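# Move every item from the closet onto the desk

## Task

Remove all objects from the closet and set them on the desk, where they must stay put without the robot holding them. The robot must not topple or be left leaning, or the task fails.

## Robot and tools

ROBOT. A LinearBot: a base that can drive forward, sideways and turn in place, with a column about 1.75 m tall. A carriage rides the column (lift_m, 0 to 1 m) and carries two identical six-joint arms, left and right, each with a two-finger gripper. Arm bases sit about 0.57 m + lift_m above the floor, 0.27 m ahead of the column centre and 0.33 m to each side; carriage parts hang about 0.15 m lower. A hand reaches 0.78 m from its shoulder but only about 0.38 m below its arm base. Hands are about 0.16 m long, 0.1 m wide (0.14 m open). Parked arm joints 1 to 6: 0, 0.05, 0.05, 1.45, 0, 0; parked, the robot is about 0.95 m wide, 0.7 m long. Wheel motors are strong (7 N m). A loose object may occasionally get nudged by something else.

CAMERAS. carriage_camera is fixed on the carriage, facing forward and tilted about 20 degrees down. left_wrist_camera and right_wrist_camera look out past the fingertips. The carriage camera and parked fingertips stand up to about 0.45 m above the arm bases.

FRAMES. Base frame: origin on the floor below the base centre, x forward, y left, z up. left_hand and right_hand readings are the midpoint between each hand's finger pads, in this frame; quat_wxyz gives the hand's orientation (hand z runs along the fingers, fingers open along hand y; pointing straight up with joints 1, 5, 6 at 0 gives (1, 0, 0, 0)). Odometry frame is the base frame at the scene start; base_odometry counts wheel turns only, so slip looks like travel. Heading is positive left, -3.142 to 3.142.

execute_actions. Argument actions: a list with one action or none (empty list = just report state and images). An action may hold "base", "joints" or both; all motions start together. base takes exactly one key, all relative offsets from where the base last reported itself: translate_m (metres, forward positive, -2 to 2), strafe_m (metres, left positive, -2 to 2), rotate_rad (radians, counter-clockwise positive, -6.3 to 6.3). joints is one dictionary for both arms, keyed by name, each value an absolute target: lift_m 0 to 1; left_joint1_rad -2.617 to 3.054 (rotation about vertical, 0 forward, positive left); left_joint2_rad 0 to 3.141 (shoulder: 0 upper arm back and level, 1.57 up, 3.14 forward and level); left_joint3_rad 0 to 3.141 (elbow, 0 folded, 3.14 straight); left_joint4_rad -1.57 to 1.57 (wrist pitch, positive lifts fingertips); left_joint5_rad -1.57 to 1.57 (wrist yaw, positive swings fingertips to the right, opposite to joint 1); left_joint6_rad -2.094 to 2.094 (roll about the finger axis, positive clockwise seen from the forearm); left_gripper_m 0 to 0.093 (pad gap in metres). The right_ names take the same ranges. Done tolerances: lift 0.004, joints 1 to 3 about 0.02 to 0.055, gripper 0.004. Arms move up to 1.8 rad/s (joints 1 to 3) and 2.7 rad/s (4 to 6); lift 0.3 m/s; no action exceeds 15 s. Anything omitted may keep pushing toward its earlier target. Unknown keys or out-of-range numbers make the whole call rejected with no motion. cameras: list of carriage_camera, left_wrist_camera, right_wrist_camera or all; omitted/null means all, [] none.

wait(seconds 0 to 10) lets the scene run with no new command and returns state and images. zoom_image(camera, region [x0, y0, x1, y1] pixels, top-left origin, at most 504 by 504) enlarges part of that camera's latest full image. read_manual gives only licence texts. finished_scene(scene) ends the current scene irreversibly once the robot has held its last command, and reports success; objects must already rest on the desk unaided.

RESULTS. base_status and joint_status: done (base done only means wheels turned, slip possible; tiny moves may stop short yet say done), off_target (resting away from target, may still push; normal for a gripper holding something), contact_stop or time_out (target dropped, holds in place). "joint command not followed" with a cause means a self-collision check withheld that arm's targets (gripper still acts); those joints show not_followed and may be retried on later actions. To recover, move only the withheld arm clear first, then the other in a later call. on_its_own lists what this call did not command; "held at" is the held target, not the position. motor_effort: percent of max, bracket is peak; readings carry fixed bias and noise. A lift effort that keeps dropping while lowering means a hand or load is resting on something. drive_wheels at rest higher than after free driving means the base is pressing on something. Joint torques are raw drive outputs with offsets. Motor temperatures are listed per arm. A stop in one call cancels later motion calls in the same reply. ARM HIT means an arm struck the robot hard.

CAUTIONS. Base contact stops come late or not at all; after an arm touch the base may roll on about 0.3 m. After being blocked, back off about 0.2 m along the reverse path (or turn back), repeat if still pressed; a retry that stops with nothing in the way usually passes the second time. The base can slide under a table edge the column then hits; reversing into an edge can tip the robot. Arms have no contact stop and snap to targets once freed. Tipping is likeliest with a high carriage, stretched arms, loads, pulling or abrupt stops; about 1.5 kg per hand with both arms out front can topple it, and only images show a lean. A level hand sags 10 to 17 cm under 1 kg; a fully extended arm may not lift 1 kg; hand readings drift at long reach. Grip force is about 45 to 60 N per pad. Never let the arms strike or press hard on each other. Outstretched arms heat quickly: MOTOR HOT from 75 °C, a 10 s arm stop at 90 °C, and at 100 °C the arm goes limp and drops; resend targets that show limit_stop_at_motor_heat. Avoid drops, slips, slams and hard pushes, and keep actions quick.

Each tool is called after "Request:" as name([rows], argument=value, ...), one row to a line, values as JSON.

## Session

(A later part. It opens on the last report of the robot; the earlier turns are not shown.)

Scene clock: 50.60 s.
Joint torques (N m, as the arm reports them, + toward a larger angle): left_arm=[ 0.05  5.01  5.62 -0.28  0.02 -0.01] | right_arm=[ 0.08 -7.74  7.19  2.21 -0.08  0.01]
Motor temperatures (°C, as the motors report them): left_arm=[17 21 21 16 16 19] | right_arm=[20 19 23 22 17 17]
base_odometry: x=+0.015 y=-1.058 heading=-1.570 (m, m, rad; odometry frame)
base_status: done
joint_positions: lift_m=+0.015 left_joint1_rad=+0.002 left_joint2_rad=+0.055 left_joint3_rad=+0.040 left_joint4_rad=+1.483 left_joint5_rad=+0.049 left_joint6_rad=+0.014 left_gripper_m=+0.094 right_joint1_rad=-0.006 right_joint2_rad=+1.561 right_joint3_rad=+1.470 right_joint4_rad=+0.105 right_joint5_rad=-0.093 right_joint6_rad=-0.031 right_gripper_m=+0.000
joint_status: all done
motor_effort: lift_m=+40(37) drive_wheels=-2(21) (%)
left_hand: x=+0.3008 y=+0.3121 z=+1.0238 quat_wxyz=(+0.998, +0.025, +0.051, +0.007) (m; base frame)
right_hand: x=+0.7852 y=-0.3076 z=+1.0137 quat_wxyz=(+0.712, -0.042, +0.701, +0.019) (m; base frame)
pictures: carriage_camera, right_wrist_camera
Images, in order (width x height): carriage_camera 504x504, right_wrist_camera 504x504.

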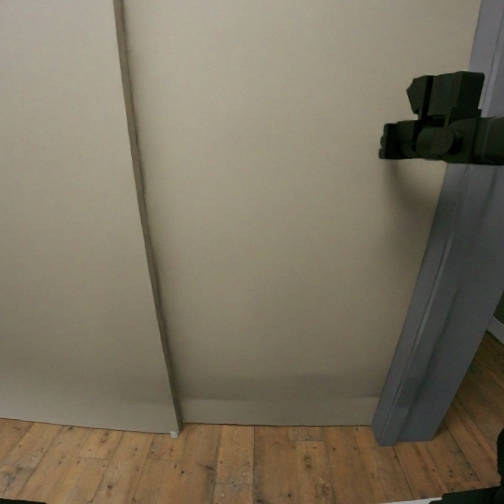

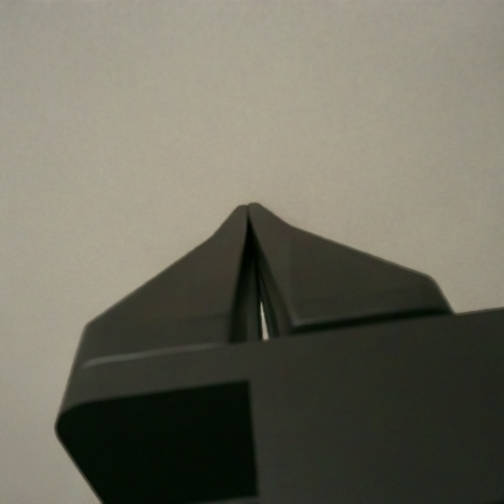

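Request:
execute_actions([
  {"base":{"translate_m":-0.04}},
], cameras=[])

Request:
execute_actions([
  {"base":{"strafe_m":-0.17},"joints":{"right_joint5_rad":-0.35,"right_joint2_rad":1.57,"right_joint4_rad":0.09}},
], cameras=["right_wrist_camera","carriage_camera"])

Scene clock: 52.97 s.
Joint torques (N m, as the arm reports them, + toward a larger angle): left_arm=[ 0.04  5.03  5.63 -0.27  0.02 -0.01] | right_arm=[ 0.13 -8.08  7.27  2.29 -0.09  0.01]
Motor temperatures (°C, as the motors report them): left_arm=[17 21 21 16 16 19] | right_arm=[20 19 24 23 17 17]
base_odometry: x=+0.016 y=-1.018 heading=-1.570 (m, m, rad; odometry frame)
base_status: done
joint_positions: lift_m=+0.015 left_joint1_rad=+0.002 left_joint2_rad=+0.055 left_joint3_rad=+0.040 left_joint4_rad=+1.483 left_joint5_rad=+0.049 left_joint6_rad=+0.014 left_gripper_m=+0.094 right_joint1_rad=-0.006 right_joint2_rad=+1.564 right_joint3_rad=+1.470 right_joint4_rad=+0.099 right_joint5_rad=-0.093 right_joint6_rad=-0.031 right_gripper_m=+0.000
joint_status: not commanded
motor_effort: lift_m=+41(36) drive_wheels=+0(11) (%)
left_hand: x=+0.3008 y=+0.3121 z=+1.0238 quat_wxyz=(+0.998, +0.025, +0.051, +0.007) (m; base frame)
right_hand: x=+0.7862 y=-0.3076 z=+1.0109 quat_wxyz=(+0.709, -0.042, +0.704, +0.020) (m; base frame)
pictures: none
No camera images: the call's "cameras" was empty. Leave "cameras" out to get every camera's image.

Scene clock: 55.00 s.
Joint torques (N m, as the arm reports them, + toward a larger angle): left_arm=[ 0.12  5.03  5.66 -0.28  0.04 -0.01] | right_arm=[-0.03 -7.98  7.19  2.18 -0.08  0.01]
Motor temperatures (°C, as the motors report them): left_arm=[17 21 21 16 16 19] | right_arm=[20 19 24 23 17 17]
base_odometry: x=-0.154 y=-1.018 heading=-1.570 (m, m, rad; odometry frame)
base_status: done
joint_positions: lift_m=+0.015 left_joint1_rad=+0.002 left_joint2_rad=+0.055 left_joint3_rad=+0.040 left_joint4_rad=+1.483 left_joint5_rad=+0.049 left_joint6_rad=+0.014 left_gripper_m=+0.094 right_joint1_rad=-0.005 right_joint2_rad=+1.564 right_joint3_rad=+1.470 right_joint4_rad=+0.093 right_joint5_rad=-0.344 right_joint6_rad=-0.031 right_gripper_m=+0.000
joint_status: all done
motor_effort: lift_m=+35(36) drive_wheels=-4(14) (%)
left_hand: x=+0.3008 y=+0.3121 z=+1.0238 quat_wxyz=(+0.998, +0.025, +0.051, +0.007) (m; base frame)
right_hand: x=+0.7770 y=-0.2649 z=+1.0094 quat_wxyz=(+0.699, -0.130, +0.695, +0.109) (m; base frame)
pictures: carriage_camera, right_wrist_camera
Images, in order (width x height): carriage_camera 504x504, right_wrist_camera 504x504.

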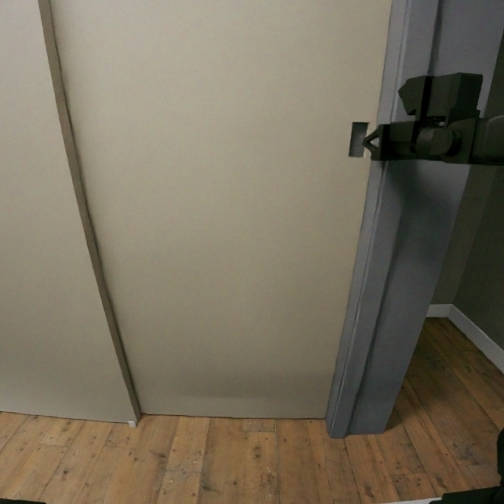

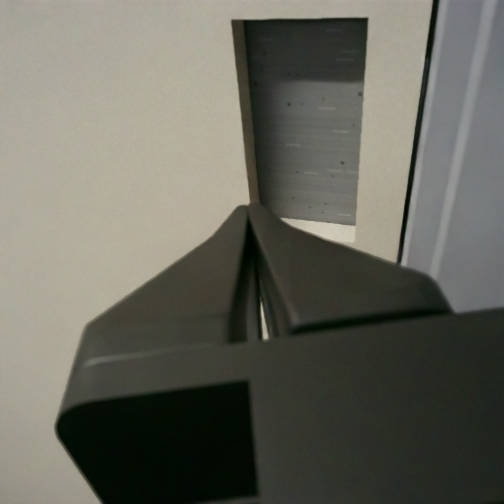

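Request:
execute_actions([
  {"base":{"strafe_m":-0.035},"joints":{"lift_m":0.03}},
], cameras=[])

Request:
execute_actions([
  {"base":{"translate_m":0.035}},
], cameras=["right_wrist_camera"])

Scene clock: 56.47 s.
Joint torques (N m, as the arm reports them, + toward a larger angle): left_arm=[ 0.05  5.01  5.63 -0.27  0.02 -0.01] | right_arm=[-1.26 -8.65  7.22  2.24  0.45 -0.02]
Motor temperatures (°C, as the motors report them): left_arm=[17 21 21 16 16 19] | right_arm=[20 19 24 23 17 17]
base_odometry: x=-0.189 y=-1.018 heading=-1.570 (m, m, rad; odometry frame)
base_status: done
joint_positions: lift_m=+0.030 left_joint1_rad=+0.002 left_joint2_rad=+0.055 left_joint3_rad=+0.040 left_joint4_rad=+1.483 left_joint5_rad=+0.049 left_joint6_rad=+0.014 left_gripper_m=+0.094 right_joint1_rad=+0.010 right_joint2_rad=+1.569 right_joint3_rad=+1.470 right_joint4_rad=+0.088 right_joint5_rad=-0.394 right_joint6_rad=-0.029 right_gripper_m=+0.000
joint_status: all done
motor_effort: lift_m=+37(41) drive_wheels=+0(11) (%)
left_hand: x=+0.3009 y=+0.3121 z=+1.0388 quat_wxyz=(+0.998, +0.025, +0.051, +0.007) (m; base frame)
right_hand: x=+0.7747 y=-0.2495 z=+1.0203 quat_wxyz=(+0.691, -0.151, +0.695, +0.133) (m; base frame)
pictures: none
No camera images: the call's "cameras" was empty. Leave "cameras" out to get every camera's image.

Scene clock: 57.50 s.
Joint torques (N m, as the arm reports them, + toward a larger angle): left_arm=[ 0.05  4.96  5.7  -0.25  0.02 -0.01] | right_arm=[-2.67 -2.31  7.73  3.29  1.02  0.  ]
Motor temperatures (°C, as the motors report them): left_arm=[17 22 21 16 16 19] | right_arm=[20 19 24 23 17 17]
base_odometry: x=-0.190 y=-1.053 heading=-1.570 (m, m, rad; odometry frame)
base_status: done
joint_positions: lift_m=+0.030 left_joint1_rad=+0.002 left_joint2_rad=+0.055 left_joint3_rad=+0.040 left_joint4_rad=+1.482 left_joint5_rad=+0.049 left_joint6_rad=+0.014 left_gripper_m=+0.094 right_joint1_rad=+0.027 right_joint2_rad=+1.513 right_joint3_rad=+1.461 right_joint4_rad=-0.004 right_joint5_rad=-0.447 right_joint6_rad=-0.029 right_gripper_m=+0.000
joint_status: not commanded
motor_effort: lift_m=+38(34) drive_wheels=+11(15) (%)
left_hand: x=+0.3010 y=+0.3121 z=+1.0388 quat_wxyz=(+0.998, +0.025, +0.052, +0.007) (m; base frame)
right_hand: x=+0.7524 y=-0.2333 z=+1.0213 quat_wxyz=(+0.670, -0.172, +0.704, +0.160) (m; base frame)
pictures: right_wrist_camera
Images, in order (width x height): right_wrist_camera 504x504.

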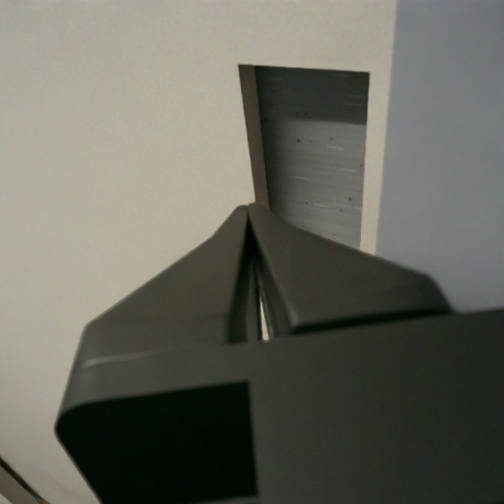

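Request:
execute_actions([
  {"base":{"translate_m":-0.05}},
], cameras=[])

Request:
execute_actions([
  {"base":{"strafe_m":0.085},"joints":{"right_joint1_rad":0,"right_joint5_rad":0,"right_joint6_rad":-1.57,"right_joint2_rad":1.57,"right_joint4_rad":0.09}},
], cameras=["right_wrist_camera","carriage_camera"])

Scene clock: 59.37 s.
Joint torques (N m, as the arm reports them, + toward a larger angle): left_arm=[-0.1   5.    5.64 -0.23  0.03 -0.01] | right_arm=[-1.07 -8.08  7.72  2.46  0.06  0.03]
Motor temperatures (°C, as the motors report them): left_arm=[17 22 21 16 16 19] | right_arm=[20 19 24 23 17 17]
base_odometry: x=-0.190 y=-1.003 heading=-1.570 (m, m, rad; odometry frame)
base_status: done
joint_positions: lift_m=+0.030 left_joint1_rad=+0.002 left_joint2_rad=+0.055 left_joint3_rad=+0.040 left_joint4_rad=+1.482 left_joint5_rad=+0.049 left_joint6_rad=+0.014 left_gripper_m=+0.094 right_joint1_rad=+0.008 right_joint2_rad=+1.564 right_joint3_rad=+1.461 right_joint4_rad=+0.070 right_joint5_rad=-0.359 right_joint6_rad=-0.032 right_gripper_m=+0.000
joint_status: not commanded
motor_effort: lift_m=+38(38) drive_wheels=-2(9) (%)
left_hand: x=+0.3012 y=+0.3121 z=+1.0388 quat_wxyz=(+0.998, +0.025, +0.052, +0.007) (m; base frame)
right_hand: x=+0.7758 y=-0.2559 z=+1.0140 quat_wxyz=(+0.685, -0.138, +0.705, +0.120) (m; base frame)
pictures: none
No camera images: the call's "cameras" was empty. Leave "cameras" out to get every camera's image.

Scene clock: 61.10 s.
Joint torques (N m, as the arm reports them, + toward a larger angle): left_arm=[ 0.04  4.99  5.66 -0.25  0.02 -0.01] | right_arm=[-1.21 -8.09  7.79  2.53  0.07  0.03]
Motor temperatures (°C, as the motors report them): left_arm=[17 22 21 16 16 19] | right_arm=[20 19 24 23 17 17]
base_odometry: x=-0.105 y=-1.003 heading=-1.570 (m, m, rad; odometry frame)
base_status: done
joint_positions: lift_m=+0.030 left_joint1_rad=+0.002 left_joint2_rad=+0.055 left_joint3_rad=+0.040 left_joint4_rad=+1.482 left_joint5_rad=+0.049 left_joint6_rad=+0.014 left_gripper_m=+0.094 right_joint1_rad=+0.009 right_joint2_rad=+1.564 right_joint3_rad=+1.461 right_joint4_rad=+0.067 right_joint5_rad=-0.008 right_joint6_rad=-1.566 right_gripper_m=+0.000
joint_status: all done
motor_effort: lift_m=+35(35) drive_wheels=-2(9) (%)
left_hand: x=+0.3012 y=+0.3121 z=+1.0388 quat_wxyz=(+0.998, +0.025, +0.052, +0.007) (m; base frame)
right_hand: x=+0.7872 y=-0.3145 z=+1.0131 quat_wxyz=(+0.496, -0.512, +0.506, -0.486) (m; base frame)
pictures: carriage_camera, right_wrist_camera
Images, in order (width x height): carriage_camera 504x504, right_wrist_camera 504x504.

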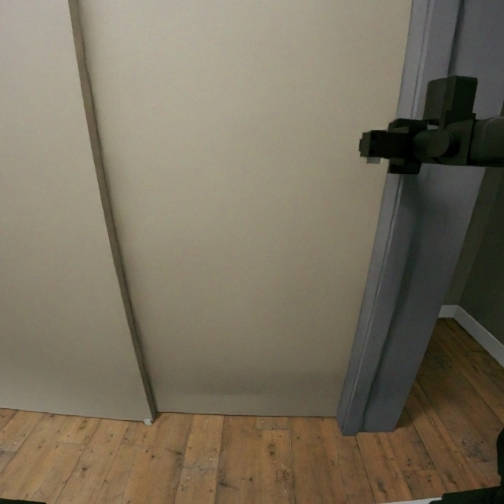

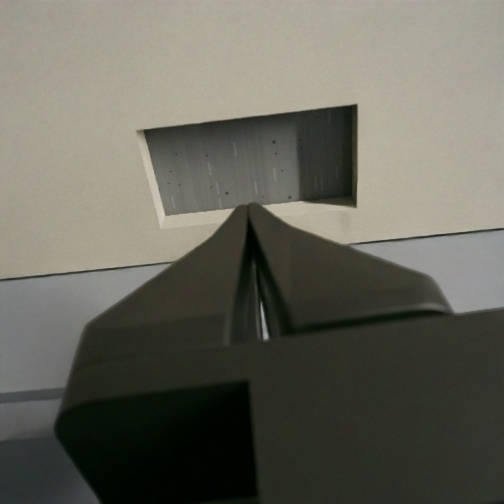

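Request:
execute_actions([
  {"base":{"translate_m":0.035}},
], cameras=["right_wrist_camera"])

Scene clock: 62.53 s.
Joint torques (N m, as the arm reports them, + toward a larger angle): left_arm=[ 0.06  5.03  5.65 -0.28  0.03 -0.01] | right_arm=[-1.23 -8.23  7.84  2.46  0.06  0.03]
Motor temperatures (°C, as the motors report them): left_arm=[17 22 21 16 16 19] | right_arm=[20 19 24 24 17 17]
base_odometry: x=-0.104 y=-1.038 heading=-1.570 (m, m, rad; odometry frame)
base_status: done
joint_positions: lift_m=+0.030 left_joint1_rad=+0.002 left_joint2_rad=+0.055 left_joint3_rad=+0.040 left_joint4_rad=+1.482 left_joint5_rad=+0.049 left_joint6_rad=+0.014 left_gripper_m=+0.094 right_joint1_rad=+0.009 right_joint2_rad=+1.566 right_joint3_rad=+1.461 right_joint4_rad=+0.072 right_joint5_rad=-0.008 right_joint6_rad=-1.566 right_gripper_m=+0.000
joint_status: not commanded
motor_effort: lift_m=+36(37) drive_wheels=-3(8) (%)
left_hand: x=+0.3011 y=+0.3121 z=+1.0388 quat_wxyz=(+0.998, +0.025, +0.052, +0.007) (m; base frame)
right_hand: x=+0.7875 y=-0.3146 z=+1.0135 quat_wxyz=(+0.497, -0.511, +0.505, -0.486) (m; base frame)
pictures: right_wrist_camera
Images, in order (width x height): right_wrist_camera 504x504.

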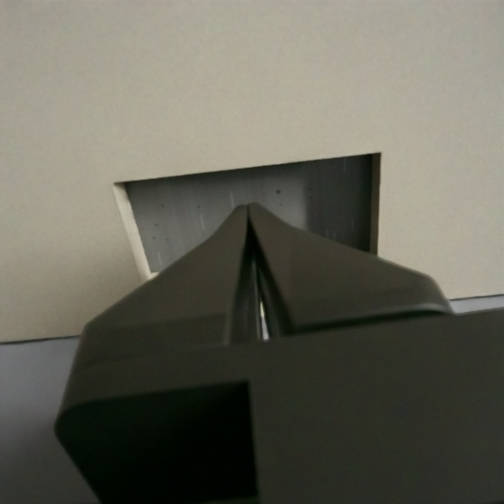

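Request:
execute_actions([
  {"base":{"strafe_m":-0.007}},
], cameras=[])

Request:
execute_actions([
  {"base":{"translate_m":0.035}},
], cameras=["right_wrist_camera"])

Scene clock: 63.90 s.
Joint torques (N m, as the arm reports them, + toward a larger angle): left_arm=[ 0.07  4.88  5.77 -0.31  0.03 -0.01] | right_arm=[-0.84 -8.29  7.84  2.48  0.04  0.02]
Motor temperatures (°C, as the motors report them): left_arm=[17 22 21 16 16 19] | right_arm=[20 19 25 24 17 17]
base_odometry: x=-0.111 y=-1.038 heading=-1.569 (m, m, rad; odometry frame)
base_status: done
joint_positions: lift_m=+0.030 left_joint1_rad=+0.002 left_joint2_rad=+0.055 left_joint3_rad=+0.040 left_joint4_rad=+1.482 left_joint5_rad=+0.049 left_joint6_rad=+0.014 left_gripper_m=+0.094 right_joint1_rad=+0.006 right_joint2_rad=+1.566 right_joint3_rad=+1.461 right_joint4_rad=+0.072 right_joint5_rad=-0.006 right_joint6_rad=-1.566 right_gripper_m=+0.000
joint_status: not commanded
motor_effort: lift_m=+40(33) drive_wheels=+0(10) (%)
left_hand: x=+0.3011 y=+0.3121 z=+1.0388 quat_wxyz=(+0.998, +0.025, +0.052, +0.007) (m; base frame)
right_hand: x=+0.7876 y=-0.3166 z=+1.0135 quat_wxyz=(+0.496, -0.510, +0.506, -0.488) (m; base frame)
pictures: none
No camera images: the call's "cameras" was empty. Leave "cameras" out to get every camera's image.

Scene clock: 64.93 s.
Joint torques (N m, as the arm reports them, + toward a larger angle): left_arm=[ 0.05  5.03  5.77 -0.24  0.01 -0.01] | right_arm=[-0.89 -4.78  7.79  3.04  0.05  0.03]
Motor temperatures (°C, as the motors report them): left_arm=[17 22 21 16 16 19] | right_arm=[20 19 25 24 17 17]
base_odometry: x=-0.111 y=-1.072 heading=-1.569 (m, m, rad; odometry frame)
base_status: done
joint_positions: lift_m=+0.030 left_joint1_rad=+0.002 left_joint2_rad=+0.055 left_joint3_rad=+0.040 left_joint4_rad=+1.481 left_joint5_rad=+0.049 left_joint6_rad=+0.014 left_gripper_m=+0.094 right_joint1_rad=+0.005 right_joint2_rad=+1.535 right_joint3_rad=+1.461 right_joint4_rad=+0.025 right_joint5_rad=-0.007 right_joint6_rad=-1.567 right_gripper_m=+0.000
joint_status: not commanded
motor_effort: lift_m=+39(33) drive_wheels=+5(9) (%)
left_hand: x=+0.3014 y=+0.3121 z=+1.0387 quat_wxyz=(+0.998, +0.025, +0.052, +0.006) (m; base frame)
right_hand: x=+0.7781 y=-0.3167 z=+1.0171 quat_wxyz=(+0.492, -0.514, +0.510, -0.484) (m; base frame)
pictures: right_wrist_camera
Images, in order (width x height): right_wrist_camera 504x504.

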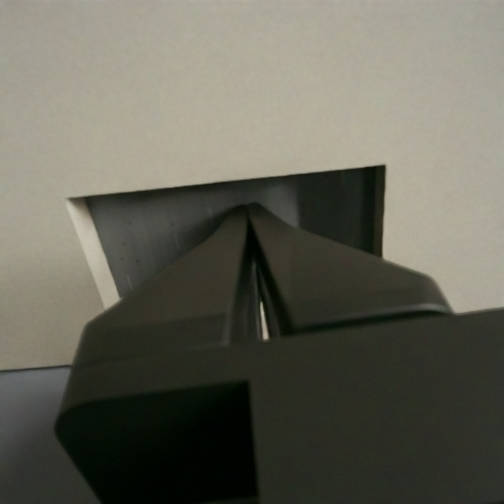

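Bottomed in recess, pressing lightly. Slide.

Request:
execute_actions([
  {"base":{"strafe_m":0.1},"joints":{"right_joint1_rad":0.0,"right_joint5_rad":0}},
], cameras=["right_wrist_camera","carriage_camera"])

Scene clock: 66.70 s.
Joint torques (N m, as the arm reports them, + toward a larger angle): left_arm=[ 0.13  5.01  5.63 -0.28  0.04 -0.01] | right_arm=[ 2.47 -6.14  7.82  2.62 -1.04  0.03]
Motor temperatures (°C, as the motors report them): left_arm=[17 22 21 16 16 19] | right_arm=[20 19 25 24 17 17]
base_odometry: x=-0.044 y=-1.073 heading=-1.570 (m, m, rad; odometry frame)
base_status: strafe_m contact_stop (by the wheels' count: +0.067 of +0.100)
joint_positions: lift_m=+0.030 left_joint1_rad=+0.002 left_joint2_rad=+0.055 left_joint3_rad=+0.040 left_joint4_rad=+1.482 left_joint5_rad=+0.048 left_joint6_rad=+0.014 left_gripper_m=+0.094 right_joint1_rad=-0.034 right_joint2_rad=+1.547 right_joint3_rad=+1.461 right_joint4_rad=+0.060 right_joint5_rad=+0.094 right_joint6_rad=-1.567 right_gripper_m=+0.000
joint_status: right_joint1_rad off_target (ended at -0.034, target +0.000); right_joint5_rad off_target (ended at +0.094, target +0.000)
motor_effort: lift_m=+36(33) drive_wheels=+7(17) (%)
left_hand: x=+0.3010 y=+0.3123 z=+1.0388 quat_wxyz=(+0.998, +0.024, +0.052, +0.007) (m; base frame)
right_hand: x=+0.7804 y=-0.3538 z=+1.0199 quat_wxyz=(+0.461, -0.473, +0.538, -0.524) (m; base frame)
pictures: carriage_camera, right_wrist_camera
Images, in order (width x height): carriage_camera 504x504, right_wrist_camera 504x504.

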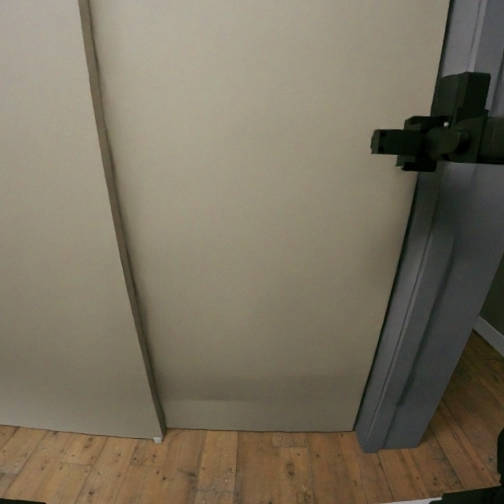

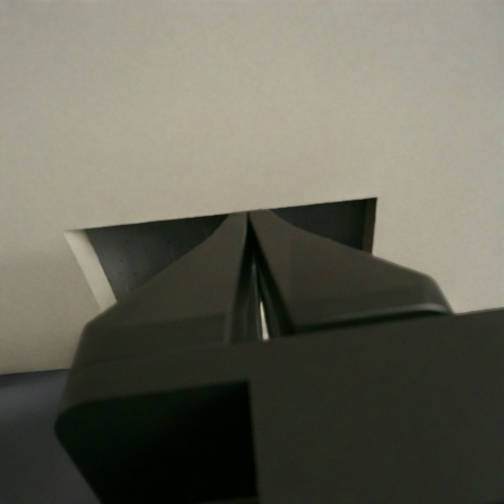

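Request:
execute_actions([
  {"base":{"strafe_m":0.1},"joints":{"right_joint1_rad":0.1,"right_joint5_rad":-0.15,"right_joint2_rad":1.6}},
], cameras=["right_wrist_camera","carriage_camera"])

Scene clock: 68.77 s.
Joint torques (N m, as the arm reports them, + toward a larger angle): left_arm=[ 0.06  5.01  5.65 -0.27  0.04 -0.01] | right_arm=[-0.59 -8.01  7.83  2.25  0.11  0.03]
Motor temperatures (°C, as the motors report them): left_arm=[17 22 21 16 16 19] | right_arm=[20 19 25 24 17 17]
base_odometry: x=+0.056 y=-1.073 heading=-1.570 (m, m, rad; odometry frame)
base_status: done
joint_positions: lift_m=+0.030 left_joint1_rad=+0.002 left_joint2_rad=+0.055 left_joint3_rad=+0.040 left_joint4_rad=+1.482 left_joint5_rad=+0.048 left_joint6_rad=+0.014 left_gripper_m=+0.094 right_joint1_rad=+0.102 right_joint2_rad=+1.590 right_joint3_rad=+1.461 right_joint4_rad=+0.090 right_joint5_rad=-0.163 right_joint6_rad=-1.567 right_gripper_m=+0.000
joint_status: all done
motor_effort: lift_m=+34(36) drive_wheels=-4(18) (%)
left_hand: x=+0.3010 y=+0.3123 z=+1.0388 quat_wxyz=(+0.998, +0.024, +0.052, +0.007) (m; base frame)
right_hand: x=+0.7870 y=-0.2399 z=+1.0058 quat_wxyz=(+0.553, -0.570, +0.441, -0.418) (m; base frame)
pictures: carriage_camera, right_wrist_camera
Images, in order (width x height): carriage_camera 504x504, right_wrist_camera 504x504.

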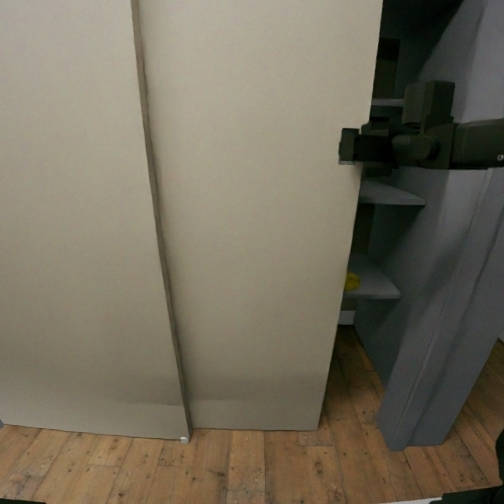

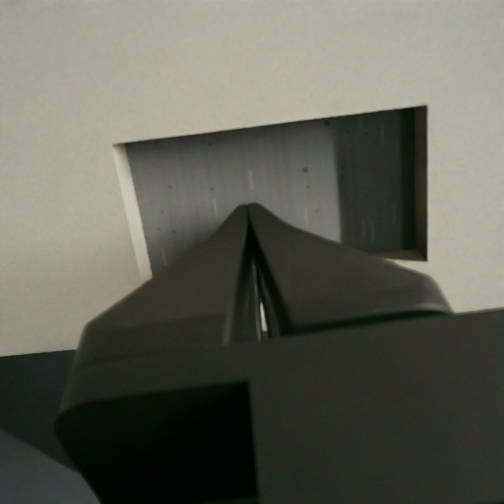

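Request:
execute_actions([
  {"base":{"translate_m":-0.04}},
], cameras=[])

Request:
execute_actions([
  {"base":{"strafe_m":-0.02},"joints":{"right_joint1_rad":0,"right_joint5_rad":0,"right_joint2_rad":1.57,"right_joint6_rad":0}},
], cameras=["right_wrist_camera","carriage_camera"])

Scene clock: 70.60 s.
Joint torques (N m, as the arm reports them, + toward a larger angle): left_arm=[ 0.06  5.02  5.64 -0.26  0.04 -0.01] | right_arm=[-0.58 -8.5   7.81  2.27  0.06  0.03]
Motor temperatures (°C, as the motors report them): left_arm=[17 22 21 16 16 19] | right_arm=[20 20 25 24 17 17]
base_odometry: x=+0.056 y=-1.033 heading=-1.570 (m, m, rad; odometry frame)
base_status: done
joint_positions: lift_m=+0.030 left_joint1_rad=+0.002 left_joint2_rad=+0.055 left_joint3_rad=+0.040 left_joint4_rad=+1.482 left_joint5_rad=+0.048 left_joint6_rad=+0.014 left_gripper_m=+0.094 right_joint1_rad=+0.102 right_joint2_rad=+1.594 right_joint3_rad=+1.461 right_joint4_rad=+0.088 right_joint5_rad=-0.158 right_joint6_rad=-1.567 right_gripper_m=+0.000
joint_status: not commanded
motor_effort: lift_m=+39(36) drive_wheels=-3(8) (%)
left_hand: x=+0.3010 y=+0.3123 z=+1.0388 quat_wxyz=(+0.998, +0.024, +0.052, +0.007) (m; base frame)
right_hand: x=+0.7883 y=-0.2405 z=+1.0034 quat_wxyz=(+0.550, -0.571, +0.443, -0.418) (m; base frame)
pictures: none
No camera images: the call's "cameras" was empty. Leave "cameras" out to get every camera's image.

Scene clock: 72.33 s.
Joint torques (N m, as the arm reports them, + toward a larger angle): left_arm=[ 0.06  5.01  5.64 -0.26  0.04 -0.01] | right_arm=[ -0.03 -10.69   7.88   2.3   -0.01   0.05]
Motor temperatures (°C, as the motors report them): left_arm=[17 22 22 16 16 19] | right_arm=[20 20 25 24 17 17]
base_odometry: x=+0.036 y=-1.033 heading=-1.570 (m, m, rad; odometry frame)
base_status: done
joint_positions: lift_m=+0.030 left_joint1_rad=+0.002 left_joint2_rad=+0.055 left_joint3_rad=+0.040 left_joint4_rad=+1.482 left_joint5_rad=+0.048 left_joint6_rad=+0.014 left_gripper_m=+0.094 right_joint1_rad=-0.006 right_joint2_rad=+1.587 right_joint3_rad=+1.461 right_joint4_rad=+0.087 right_joint5_rad=-0.001 right_joint6_rad=-0.004 right_gripper_m=+0.000
joint_status: all done
motor_effort: lift_m=+38(34) drive_wheels=+2(4) (%)
left_hand: x=+0.3010 y=+0.3123 z=+1.0388 quat_wxyz=(+0.998, +0.024, +0.052, +0.007) (m; base frame)
right_hand: x=+0.7938 y=-0.3232 z=+1.0068 quat_wxyz=(+0.693, +0.000, +0.721, -0.003) (m; base frame)
pictures: carriage_camera, right_wrist_camera
Images, in order (width x height): carriage_camera 504x504, right_wrist_camera 504x504.

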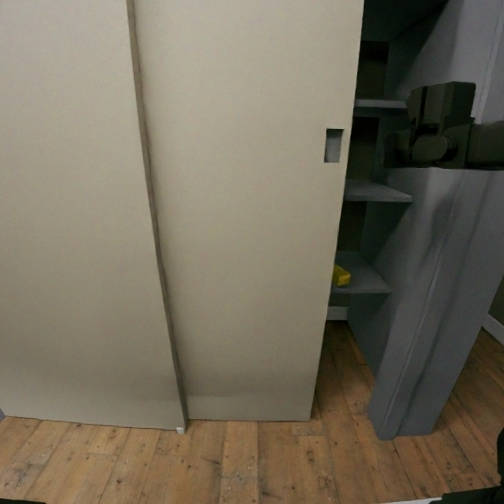

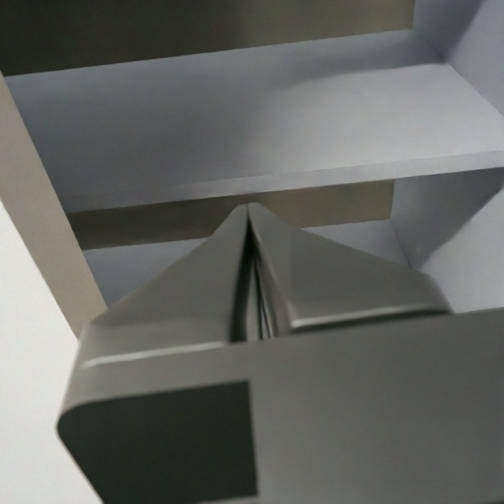

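Request:
execute_actions([
  {"base":{"translate_m":0.1}},
], cameras=["right_wrist_camera","carriage_camera"])

Request:
execute_actions([
  {"base":{"strafe_m":0.45},"joints":{"right_joint1_rad":0.05,"right_joint5_rad":0}},
], cameras=["right_wrist_camera","carriage_camera"])

Scene clock: 74.37 s.
Joint torques (N m, as the arm reports them, + toward a larger angle): left_arm=[ 0.05  5.01  5.64 -0.26  0.05 -0.01] | right_arm=[  0.05 -10.43   7.84   2.33  -0.01   0.04]
Motor temperatures (°C, as the motors report them): left_arm=[17 22 22 16 16 19] | right_arm=[20 20 25 24 17 17]
base_odometry: x=+0.036 y=-1.133 heading=-1.571 (m, m, rad; odometry frame)
base_status: done
joint_positions: lift_m=+0.030 left_joint1_rad=+0.002 left_joint2_rad=+0.055 left_joint3_rad=+0.040 left_joint4_rad=+1.482 left_joint5_rad=+0.048 left_joint6_rad=+0.014 left_gripper_m=+0.094 right_joint1_rad=-0.006 right_joint2_rad=+1.585 right_joint3_rad=+1.461 right_joint4_rad=+0.086 right_joint5_rad=-0.001 right_joint6_rad=-0.004 right_gripper_m=+0.000
joint_status: not commanded
motor_effort: lift_m=+35(35) drive_wheels=-4(14) (%)
left_hand: x=+0.3010 y=+0.3123 z=+1.0388 quat_wxyz=(+0.998, +0.024, +0.052, +0.007) (m; base frame)
right_hand: x=+0.7932 y=-0.3232 z=+1.0075 quat_wxyz=(+0.694, +0.000, +0.720, -0.003) (m; base frame)
pictures: carriage_camera, right_wrist_camera
Images, in order (width x height): carriage_camera 504x504, right_wrist_camera 504x504.

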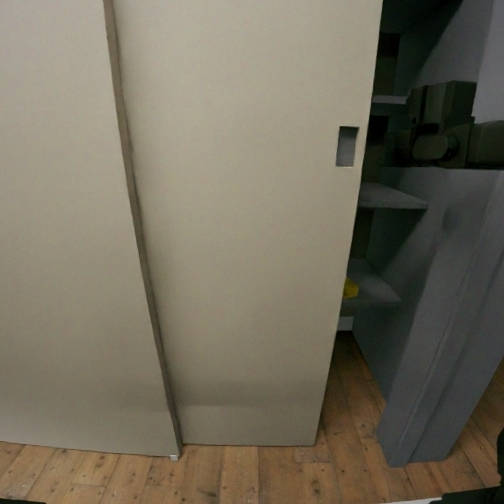

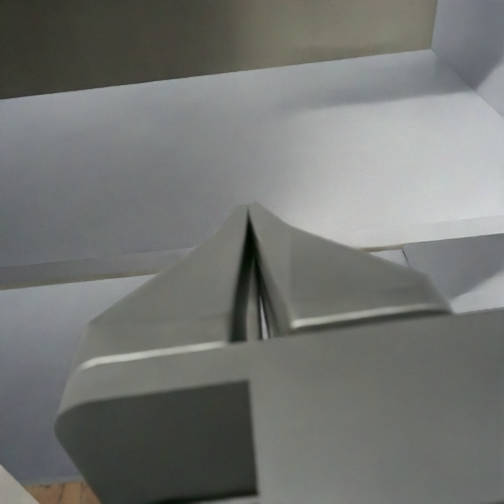

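Scene clock: 77.33 s.
Joint torques (N m, as the arm reports them, + toward a larger angle): left_arm=[ 0.11  5.05  5.69 -0.27  0.06 -0.01] | right_arm=[  0.08 -10.37   7.83   2.33  -0.27  -0.07]
Motor temperatures (°C, as the motors report them): left_arm=[17 22 22 16 16 19] | right_arm=[20 20 26 24 17 17]
base_odometry: x=+0.486 y=-1.133 heading=-1.571 (m, m, rad; odometry frame)
base_status: done
joint_positions: lift_m=+0.030 left_joint1_rad=+0.002 left_joint2_rad=+0.055 left_joint3_rad=+0.040 left_joint4_rad=+1.482 left_joint5_rad=+0.048 left_joint6_rad=+0.014 left_gripper_m=+0.094 right_joint1_rad=+0.044 right_joint2_rad=+1.585 right_joint3_rad=+1.461 right_joint4_rad=+0.085 right_joint5_rad=+0.023 right_joint6_rad=+0.005 right_gripper_m=+0.000
joint_status: right_joint5_rad off_target (ended at +0.023, target +0.000); the others done
motor_effort: lift_m=+33(38) drive_wheels=+2(14) (%)
left_hand: x=+0.3010 y=+0.3123 z=+1.0388 quat_wxyz=(+0.998, +0.024, +0.052, +0.007) (m; base frame)
right_hand: x=+0.7928 y=-0.3017 z=+1.0074 quat_wxyz=(+0.693, -0.006, +0.721, +0.009) (m; base frame)
pictures: carriage_camera, right_wrist_camera
Images, in order (width x height): carriage_camera 504x504, right_wrist_camera 504x504.

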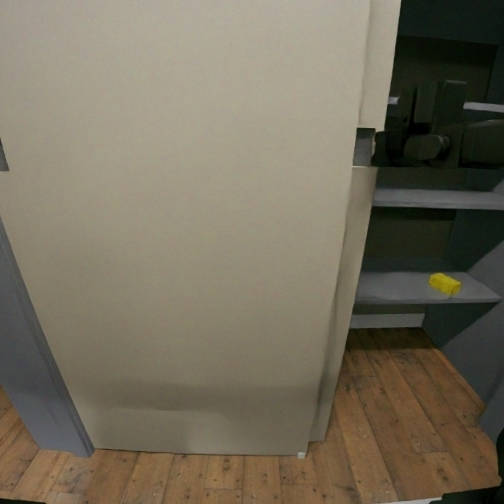

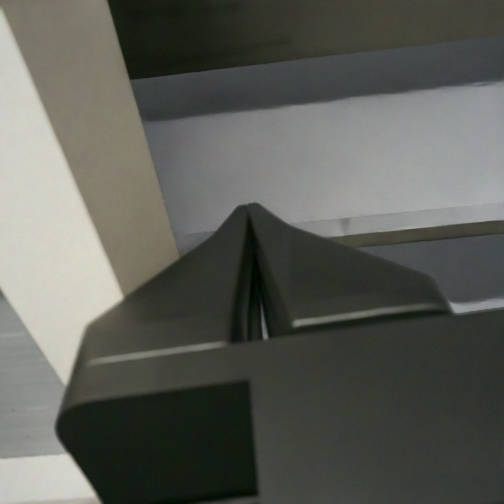

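Request:
execute_actions([
  {"base":{"translate_m":-0.35},"joints":{"right_joint1_rad":0,"right_joint2_rad":1.57}},
], cameras=[])

Request:
execute_actions([
  {"base":{"strafe_m":-0.65},"joints":{"right_joint2_rad":0.05,"right_joint3_rad":0.05,"right_joint4_rad":1.45,"lift_m":0.35,"right_gripper_m":0.09}},
], cameras=["carriage_camera"])

Scene clock: 80.60 s.
Joint torques (N m, as the arm reports them, + toward a larger angle): left_arm=[ 0.05  5.01  5.6  -0.23  0.04 -0.01] | right_arm=[ -0.6  -10.14   7.9    2.34  -0.11  -0.05]
Motor temperatures (°C, as the motors report them): left_arm=[17 22 22 16 16 19] | right_arm=[20 21 26 24 17 17]
base_odometry: x=+0.486 y=-0.783 heading=-1.571 (m, m, rad; odometry frame)
base_status: done
joint_positions: lift_m=+0.030 left_joint1_rad=+0.002 left_joint2_rad=+0.055 left_joint3_rad=+0.040 left_joint4_rad=+1.483 left_joint5_rad=+0.048 left_joint6_rad=+0.014 left_gripper_m=+0.094 right_joint1_rad=+0.002 right_joint2_rad=+1.583 right_joint3_rad=+1.461 right_joint4_rad=+0.084 right_joint5_rad=+0.008 right_joint6_rad=+0.005 right_gripper_m=+0.000
joint_status: all done
motor_effort: lift_m=+35(38) drive_wheels=-2(12) (%)
left_hand: x=+0.3009 y=+0.3123 z=+1.0388 quat_wxyz=(+0.998, +0.024, +0.051, +0.007) (m; base frame)
right_hand: x=+0.7926 y=-0.3208 z=+1.0081 quat_wxyz=(+0.694, +0.004, +0.720, -0.001) (m; base frame)
pictures: none
No camera images: the call's "cameras" was empty. Leave "cameras" out to get every camera's image.

Scene clock: 84.20 s.
Joint torques (N m, as the arm reports them, + toward a larger angle): left_arm=[ 0.06  4.99  5.69 -0.31  0.04 -0.01] | right_arm=[-0.59  3.53  4.03 -0.2  -0.07 -0.06]
Motor temperatures (°C, as the motors report them): left_arm=[17 22 22 16 16 19] | right_arm=[20 21 25 24 17 17]
base_odometry: x=-0.164 y=-0.783 heading=-1.571 (m, m, rad; odometry frame)
base_status: done
joint_positions: lift_m=+0.350 left_joint1_rad=+0.002 left_joint2_rad=+0.055 left_joint3_rad=+0.040 left_joint4_rad=+1.483 left_joint5_rad=+0.048 left_joint6_rad=+0.014 left_gripper_m=+0.094 right_joint1_rad=+0.002 right_joint2_rad=+0.061 right_joint3_rad=+0.069 right_joint4_rad=+1.446 right_joint5_rad=+0.005 right_joint6_rad=+0.005 right_gripper_m=+0.090
joint_status: all done
motor_effort: lift_m=+36(45) drive_wheels=-3(14) (%)
left_hand: x=+0.3009 y=+0.3123 z=+1.3588 quat_wxyz=(+0.998, +0.024, +0.051, +0.007) (m; base frame)
right_hand: x=+0.3031 y=-0.3213 z=+1.3658 quat_wxyz=(+0.998, +0.003, +0.059, +0.003) (m; base frame)
pictures: carriage_camera
Images, in order (width x height): carriage_camera 504x504.

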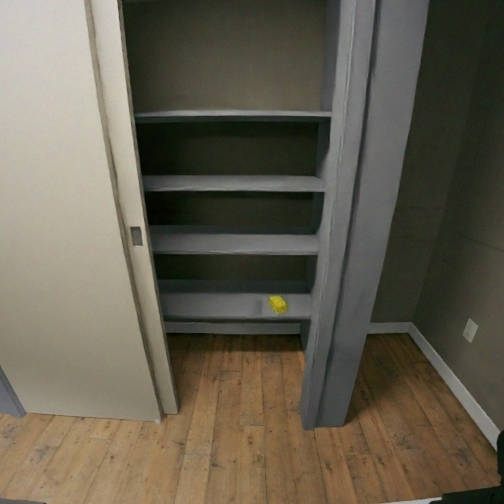

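Request:
execute_actions([
  {"base":{"translate_m":0.3},"joints":{"lift_m":0.95}},
], cameras=["carriage_camera"])

Scene clock: 88.00 s.
Joint torques (N m, as the arm reports them, + toward a larger angle): left_arm=[ 0.05  4.96  5.72 -0.27  0.04 -0.01] | right_arm=[-0.56  3.96  4.4  -0.21 -0.07 -0.06]
Motor temperatures (°C, as the motors report them): left_arm=[17 22 22 16 16 19] | right_arm=[20 20 25 23 17 17]
base_odometry: x=-0.164 y=-1.083 heading=-1.571 (m, m, rad; odometry frame)
base_status: done
joint_positions: lift_m=+0.950 left_joint1_rad=+0.002 left_joint2_rad=+0.055 left_joint3_rad=+0.040 left_joint4_rad=+1.483 left_joint5_rad=+0.048 left_joint6_rad=+0.014 left_gripper_m=+0.094 right_joint1_rad=+0.002 right_joint2_rad=+0.056 right_joint3_rad=+0.064 right_joint4_rad=+1.447 right_joint5_rad=+0.005 right_joint6_rad=+0.005 right_gripper_m=+0.090
joint_status: all done
motor_effort: lift_m=+37(48) drive_wheels=+3(15) (%)
left_hand: x=+0.3008 y=+0.3123 z=+1.9588 quat_wxyz=(+0.998, +0.024, +0.051, +0.007) (m; base frame)
right_hand: x=+0.3029 y=-0.3213 z=+1.9644 quat_wxyz=(+0.998, +0.003, +0.058, +0.003) (m; base frame)
pictures: carriage_camera
Images, in order (width x height): carriage_camera 504x504.

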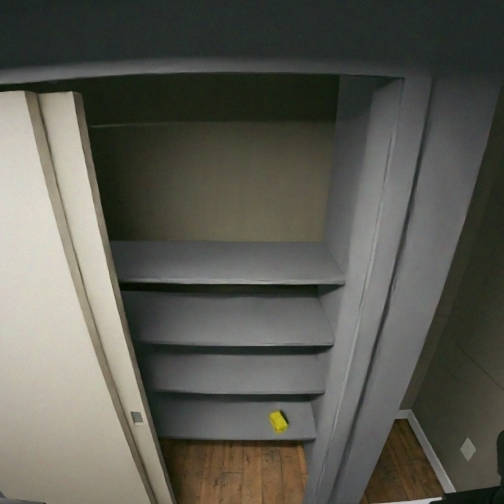

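Request:
execute_actions([
  {"base":{"strafe_m":-0.47},"joints":{"lift_m":0.05,"left_joint2_rad":2.678,"left_joint3_rad":1.56,"left_joint4_rad":0.518,"left_joint5_rad":0,"left_joint6_rad":0}},
])

Scene clock: 94.93 s.
Joint torques (N m, as the arm reports them, + toward a larger angle): left_arm=[  0.17 -17.86   5.65   2.07  -0.01  -0.04] | right_arm=[-0.58  3.98  4.42 -0.21 -0.05 -0.05]
Motor temperatures (°C, as the motors report them): left_arm=[17 24 22 17 16 19] | right_arm=[20 20 25 22 17 17]
base_odometry: x=-0.634 y=-1.083 heading=-1.571 (m, m, rad; odometry frame)
base_status: done
joint_positions: lift_m=+0.050 left_joint1_rad=+0.000 left_joint2_rad=+2.681 left_joint3_rad=+1.557 left_joint4_rad=+0.505 left_joint5_rad=+0.005 left_joint6_rad=+0.004 left_gripper_m=+0.094 right_joint1_rad=+0.002 right_joint2_rad=+0.056 right_joint3_rad=+0.063 right_joint4_rad=+1.447 right_joint5_rad=+0.004 right_joint6_rad=+0.004 right_gripper_m=+0.090
joint_status: all done
motor_effort: lift_m=+38(32) drive_wheels=-3(15) (%)
left_hand: x=+0.8902 y=+0.3194 z=+0.5234 quat_wxyz=(+0.458, +0.003, +0.889, -0.001) (m; base frame)
right_hand: x=+0.3031 y=-0.3211 z=+1.0643 quat_wxyz=(+0.998, +0.002, +0.059, +0.003) (m; base frame)
pictures: carriage_camera, left_wrist_camera, right_wrist_camera
Images, in order (width x height): carriage_camera 504x504, left_wrist_camera 504x504, right_wrist_camera 504x504.

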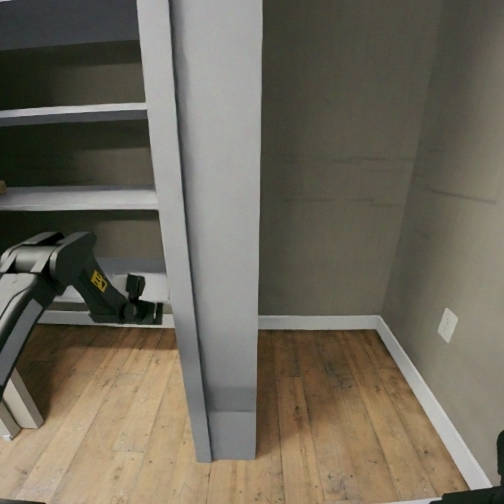

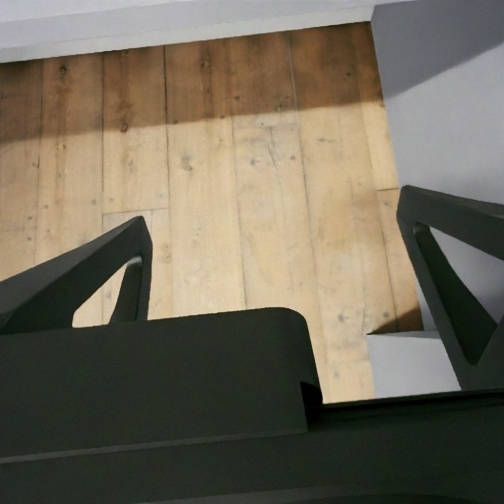

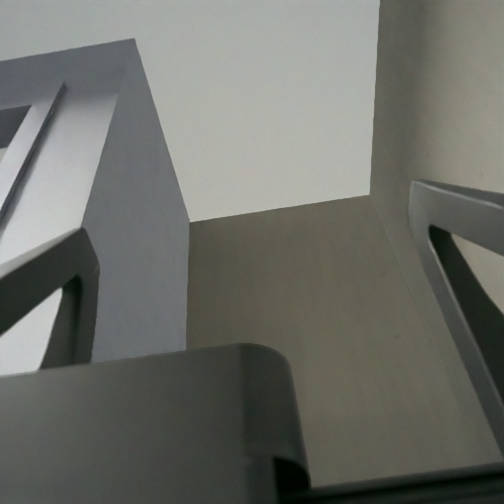

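Request:
execute_actions([
  {"base":{"strafe_m":0.13},"joints":{"lift_m":0.12}},
], cameras=["carriage_camera","left_wrist_camera"])

Request:
execute_actions([
  {"base":{"translate_m":0.2}},
], cameras=["carriage_camera","left_wrist_camera"])

Scene clock: 97.20 s.
Joint torques (N m, as the arm reports them, + toward a larger angle): left_arm=[  0.03 -17.97   5.42   1.94   0.02  -0.03] | right_arm=[-0.57  3.98  4.45 -0.22 -0.06 -0.05]
Motor temperatures (°C, as the motors report them): left_arm=[17 26 22 18 16 19] | right_arm=[20 20 24 22 17 17]
base_odometry: x=-0.504 y=-1.083 heading=-1.572 (m, m, rad; odometry frame)
base_status: done
joint_positions: lift_m=+0.120 left_joint1_rad=+0.001 left_joint2_rad=+2.681 left_joint3_rad=+1.557 left_joint4_rad=+0.517 left_joint5_rad=+0.005 left_joint6_rad=+0.004 left_gripper_m=+0.094 right_joint1_rad=+0.002 right_joint2_rad=+0.056 right_joint3_rad=+0.063 right_joint4_rad=+1.447 right_joint5_rad=+0.004 right_joint6_rad=+0.004 right_gripper_m=+0.090
joint_status: all done
motor_effort: lift_m=+36(44) drive_wheels=-7(13) (%)
left_hand: x=+0.8918 y=+0.3204 z=+0.5956 quat_wxyz=(+0.464, +0.002, +0.886, -0.001) (m; base frame)
right_hand: x=+0.3031 y=-0.3211 z=+1.1343 quat_wxyz=(+0.998, +0.002, +0.059, +0.003) (m; base frame)
pictures: carriage_camera, left_wrist_camera
Images, in order (width x height): carriage_camera 504x504, left_wrist_camera 504x504.

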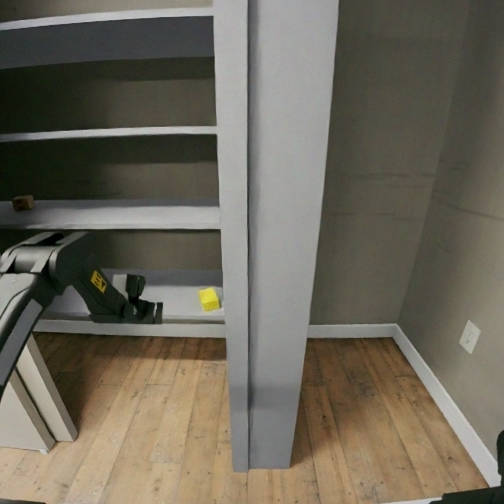

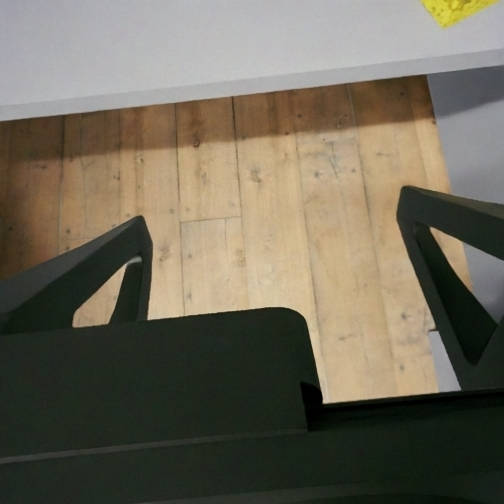

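Scene clock: 99.37 s.
Joint torques (N m, as the arm reports them, + toward a larger angle): left_arm=[  0.2  -18.14   5.36   1.93   0.    -0.04] | right_arm=[-0.57  3.96  4.42 -0.22 -0.06 -0.05]
Motor temperatures (°C, as the motors report them): left_arm=[17 27 22 18 16 19] | right_arm=[20 20 24 21 17 17]
base_odometry: x=-0.504 y=-1.283 heading=-1.572 (m, m, rad; odometry frame)
base_status: done
joint_positions: lift_m=+0.120 left_joint1_rad=+0.001 left_joint2_rad=+2.681 left_joint3_rad=+1.557 left_joint4_rad=+0.516 left_joint5_rad=+0.005 left_joint6_rad=+0.004 left_gripper_m=+0.094 right_joint1_rad=+0.002 right_joint2_rad=+0.056 right_joint3_rad=+0.063 right_joint4_rad=+1.447 right_joint5_rad=+0.004 right_joint6_rad=+0.004 right_gripper_m=+0.090
joint_status: not commanded
motor_effort: lift_m=+36(42) drive_wheels=-2(17) (%)
left_hand: x=+0.8916 y=+0.3204 z=+0.5954 quat_wxyz=(+0.463, +0.002, +0.886, -0.001) (m; base frame)
right_hand: x=+0.3030 y=-0.3211 z=+1.1343 quat_wxyz=(+0.998, +0.002, +0.058, +0.003) (m; base frame)
pictures: carriage_camera, left_wrist_camera
Images, in order (width x height): carriage_camera 504x504, left_wrist_camera 504x504.

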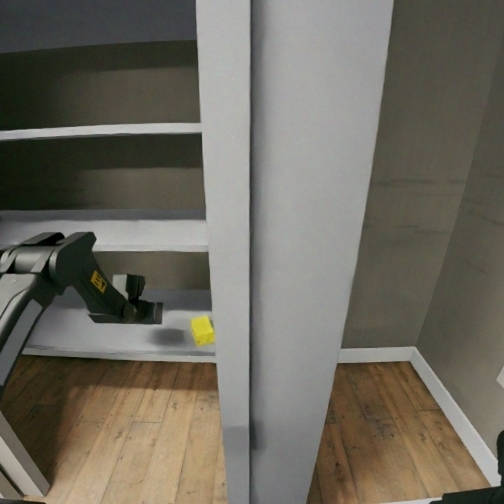

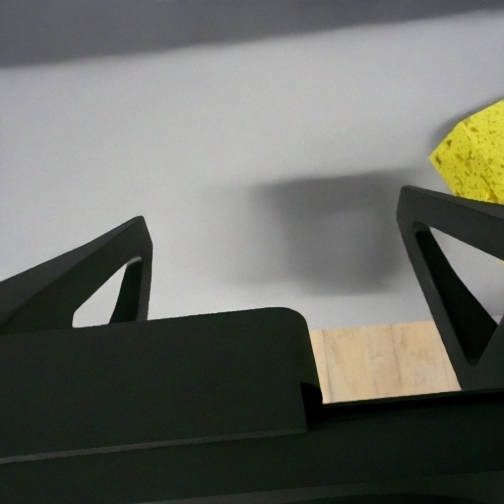

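Request:
execute_actions([
  {"joints":{"left_joint1_rad":-0.2,"lift_m":0.07}},
], cameras=["carriage_camera","left_wrist_camera"])

Scene clock: 100.93 s.
Joint torques (N m, as the arm reports them, + toward a larger angle): left_arm=[  0.34 -18.29   5.39   2.01   0.01  -0.03] | right_arm=[-0.57  3.94  4.41 -0.24 -0.05 -0.05]
Motor temperatures (°C, as the motors report them): left_arm=[17 28 22 18 16 19] | right_arm=[20 20 24 21 17 17]
base_odometry: x=-0.504 y=-1.283 heading=-1.572 (m, m, rad; odometry frame)
base_status: not commanded
joint_positions: lift_m=+0.070 left_joint1_rad=-0.204 left_joint2_rad=+2.683 left_joint3_rad=+1.557 left_joint4_rad=+0.512 left_joint5_rad=+0.005 left_joint6_rad=+0.004 left_gripper_m=+0.094 right_joint1_rad=+0.002 right_joint2_rad=+0.056 right_joint3_rad=+0.063 right_joint4_rad=+1.448 right_joint5_rad=+0.004 right_joint6_rad=+0.004 right_gripper_m=+0.090
joint_status: all done
motor_effort: lift_m=+31(37) drive_wheels=-3(2) (%)
left_hand: x=+0.8777 y=+0.1947 z=+0.5436 quat_wxyz=(+0.458, +0.093, +0.883, -0.048) (m; base frame)
right_hand: x=+0.3029 y=-0.3211 z=+1.0843 quat_wxyz=(+0.998, +0.002, +0.058, +0.003) (m; base frame)
pictures: carriage_camera, left_wrist_camera
Images, in order (width x height): carriage_camera 504x504, left_wrist_camera 504x504.

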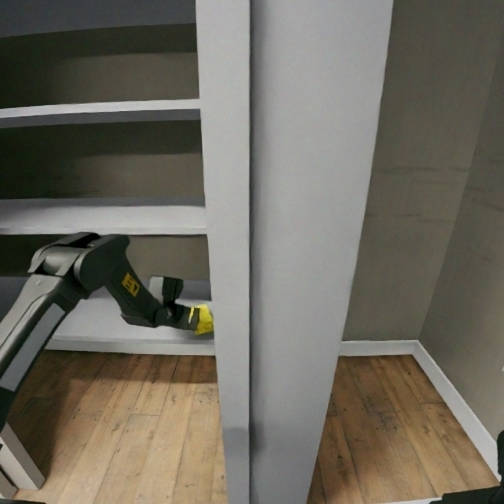

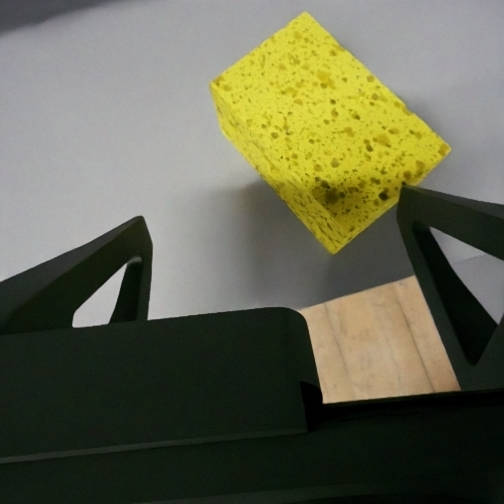

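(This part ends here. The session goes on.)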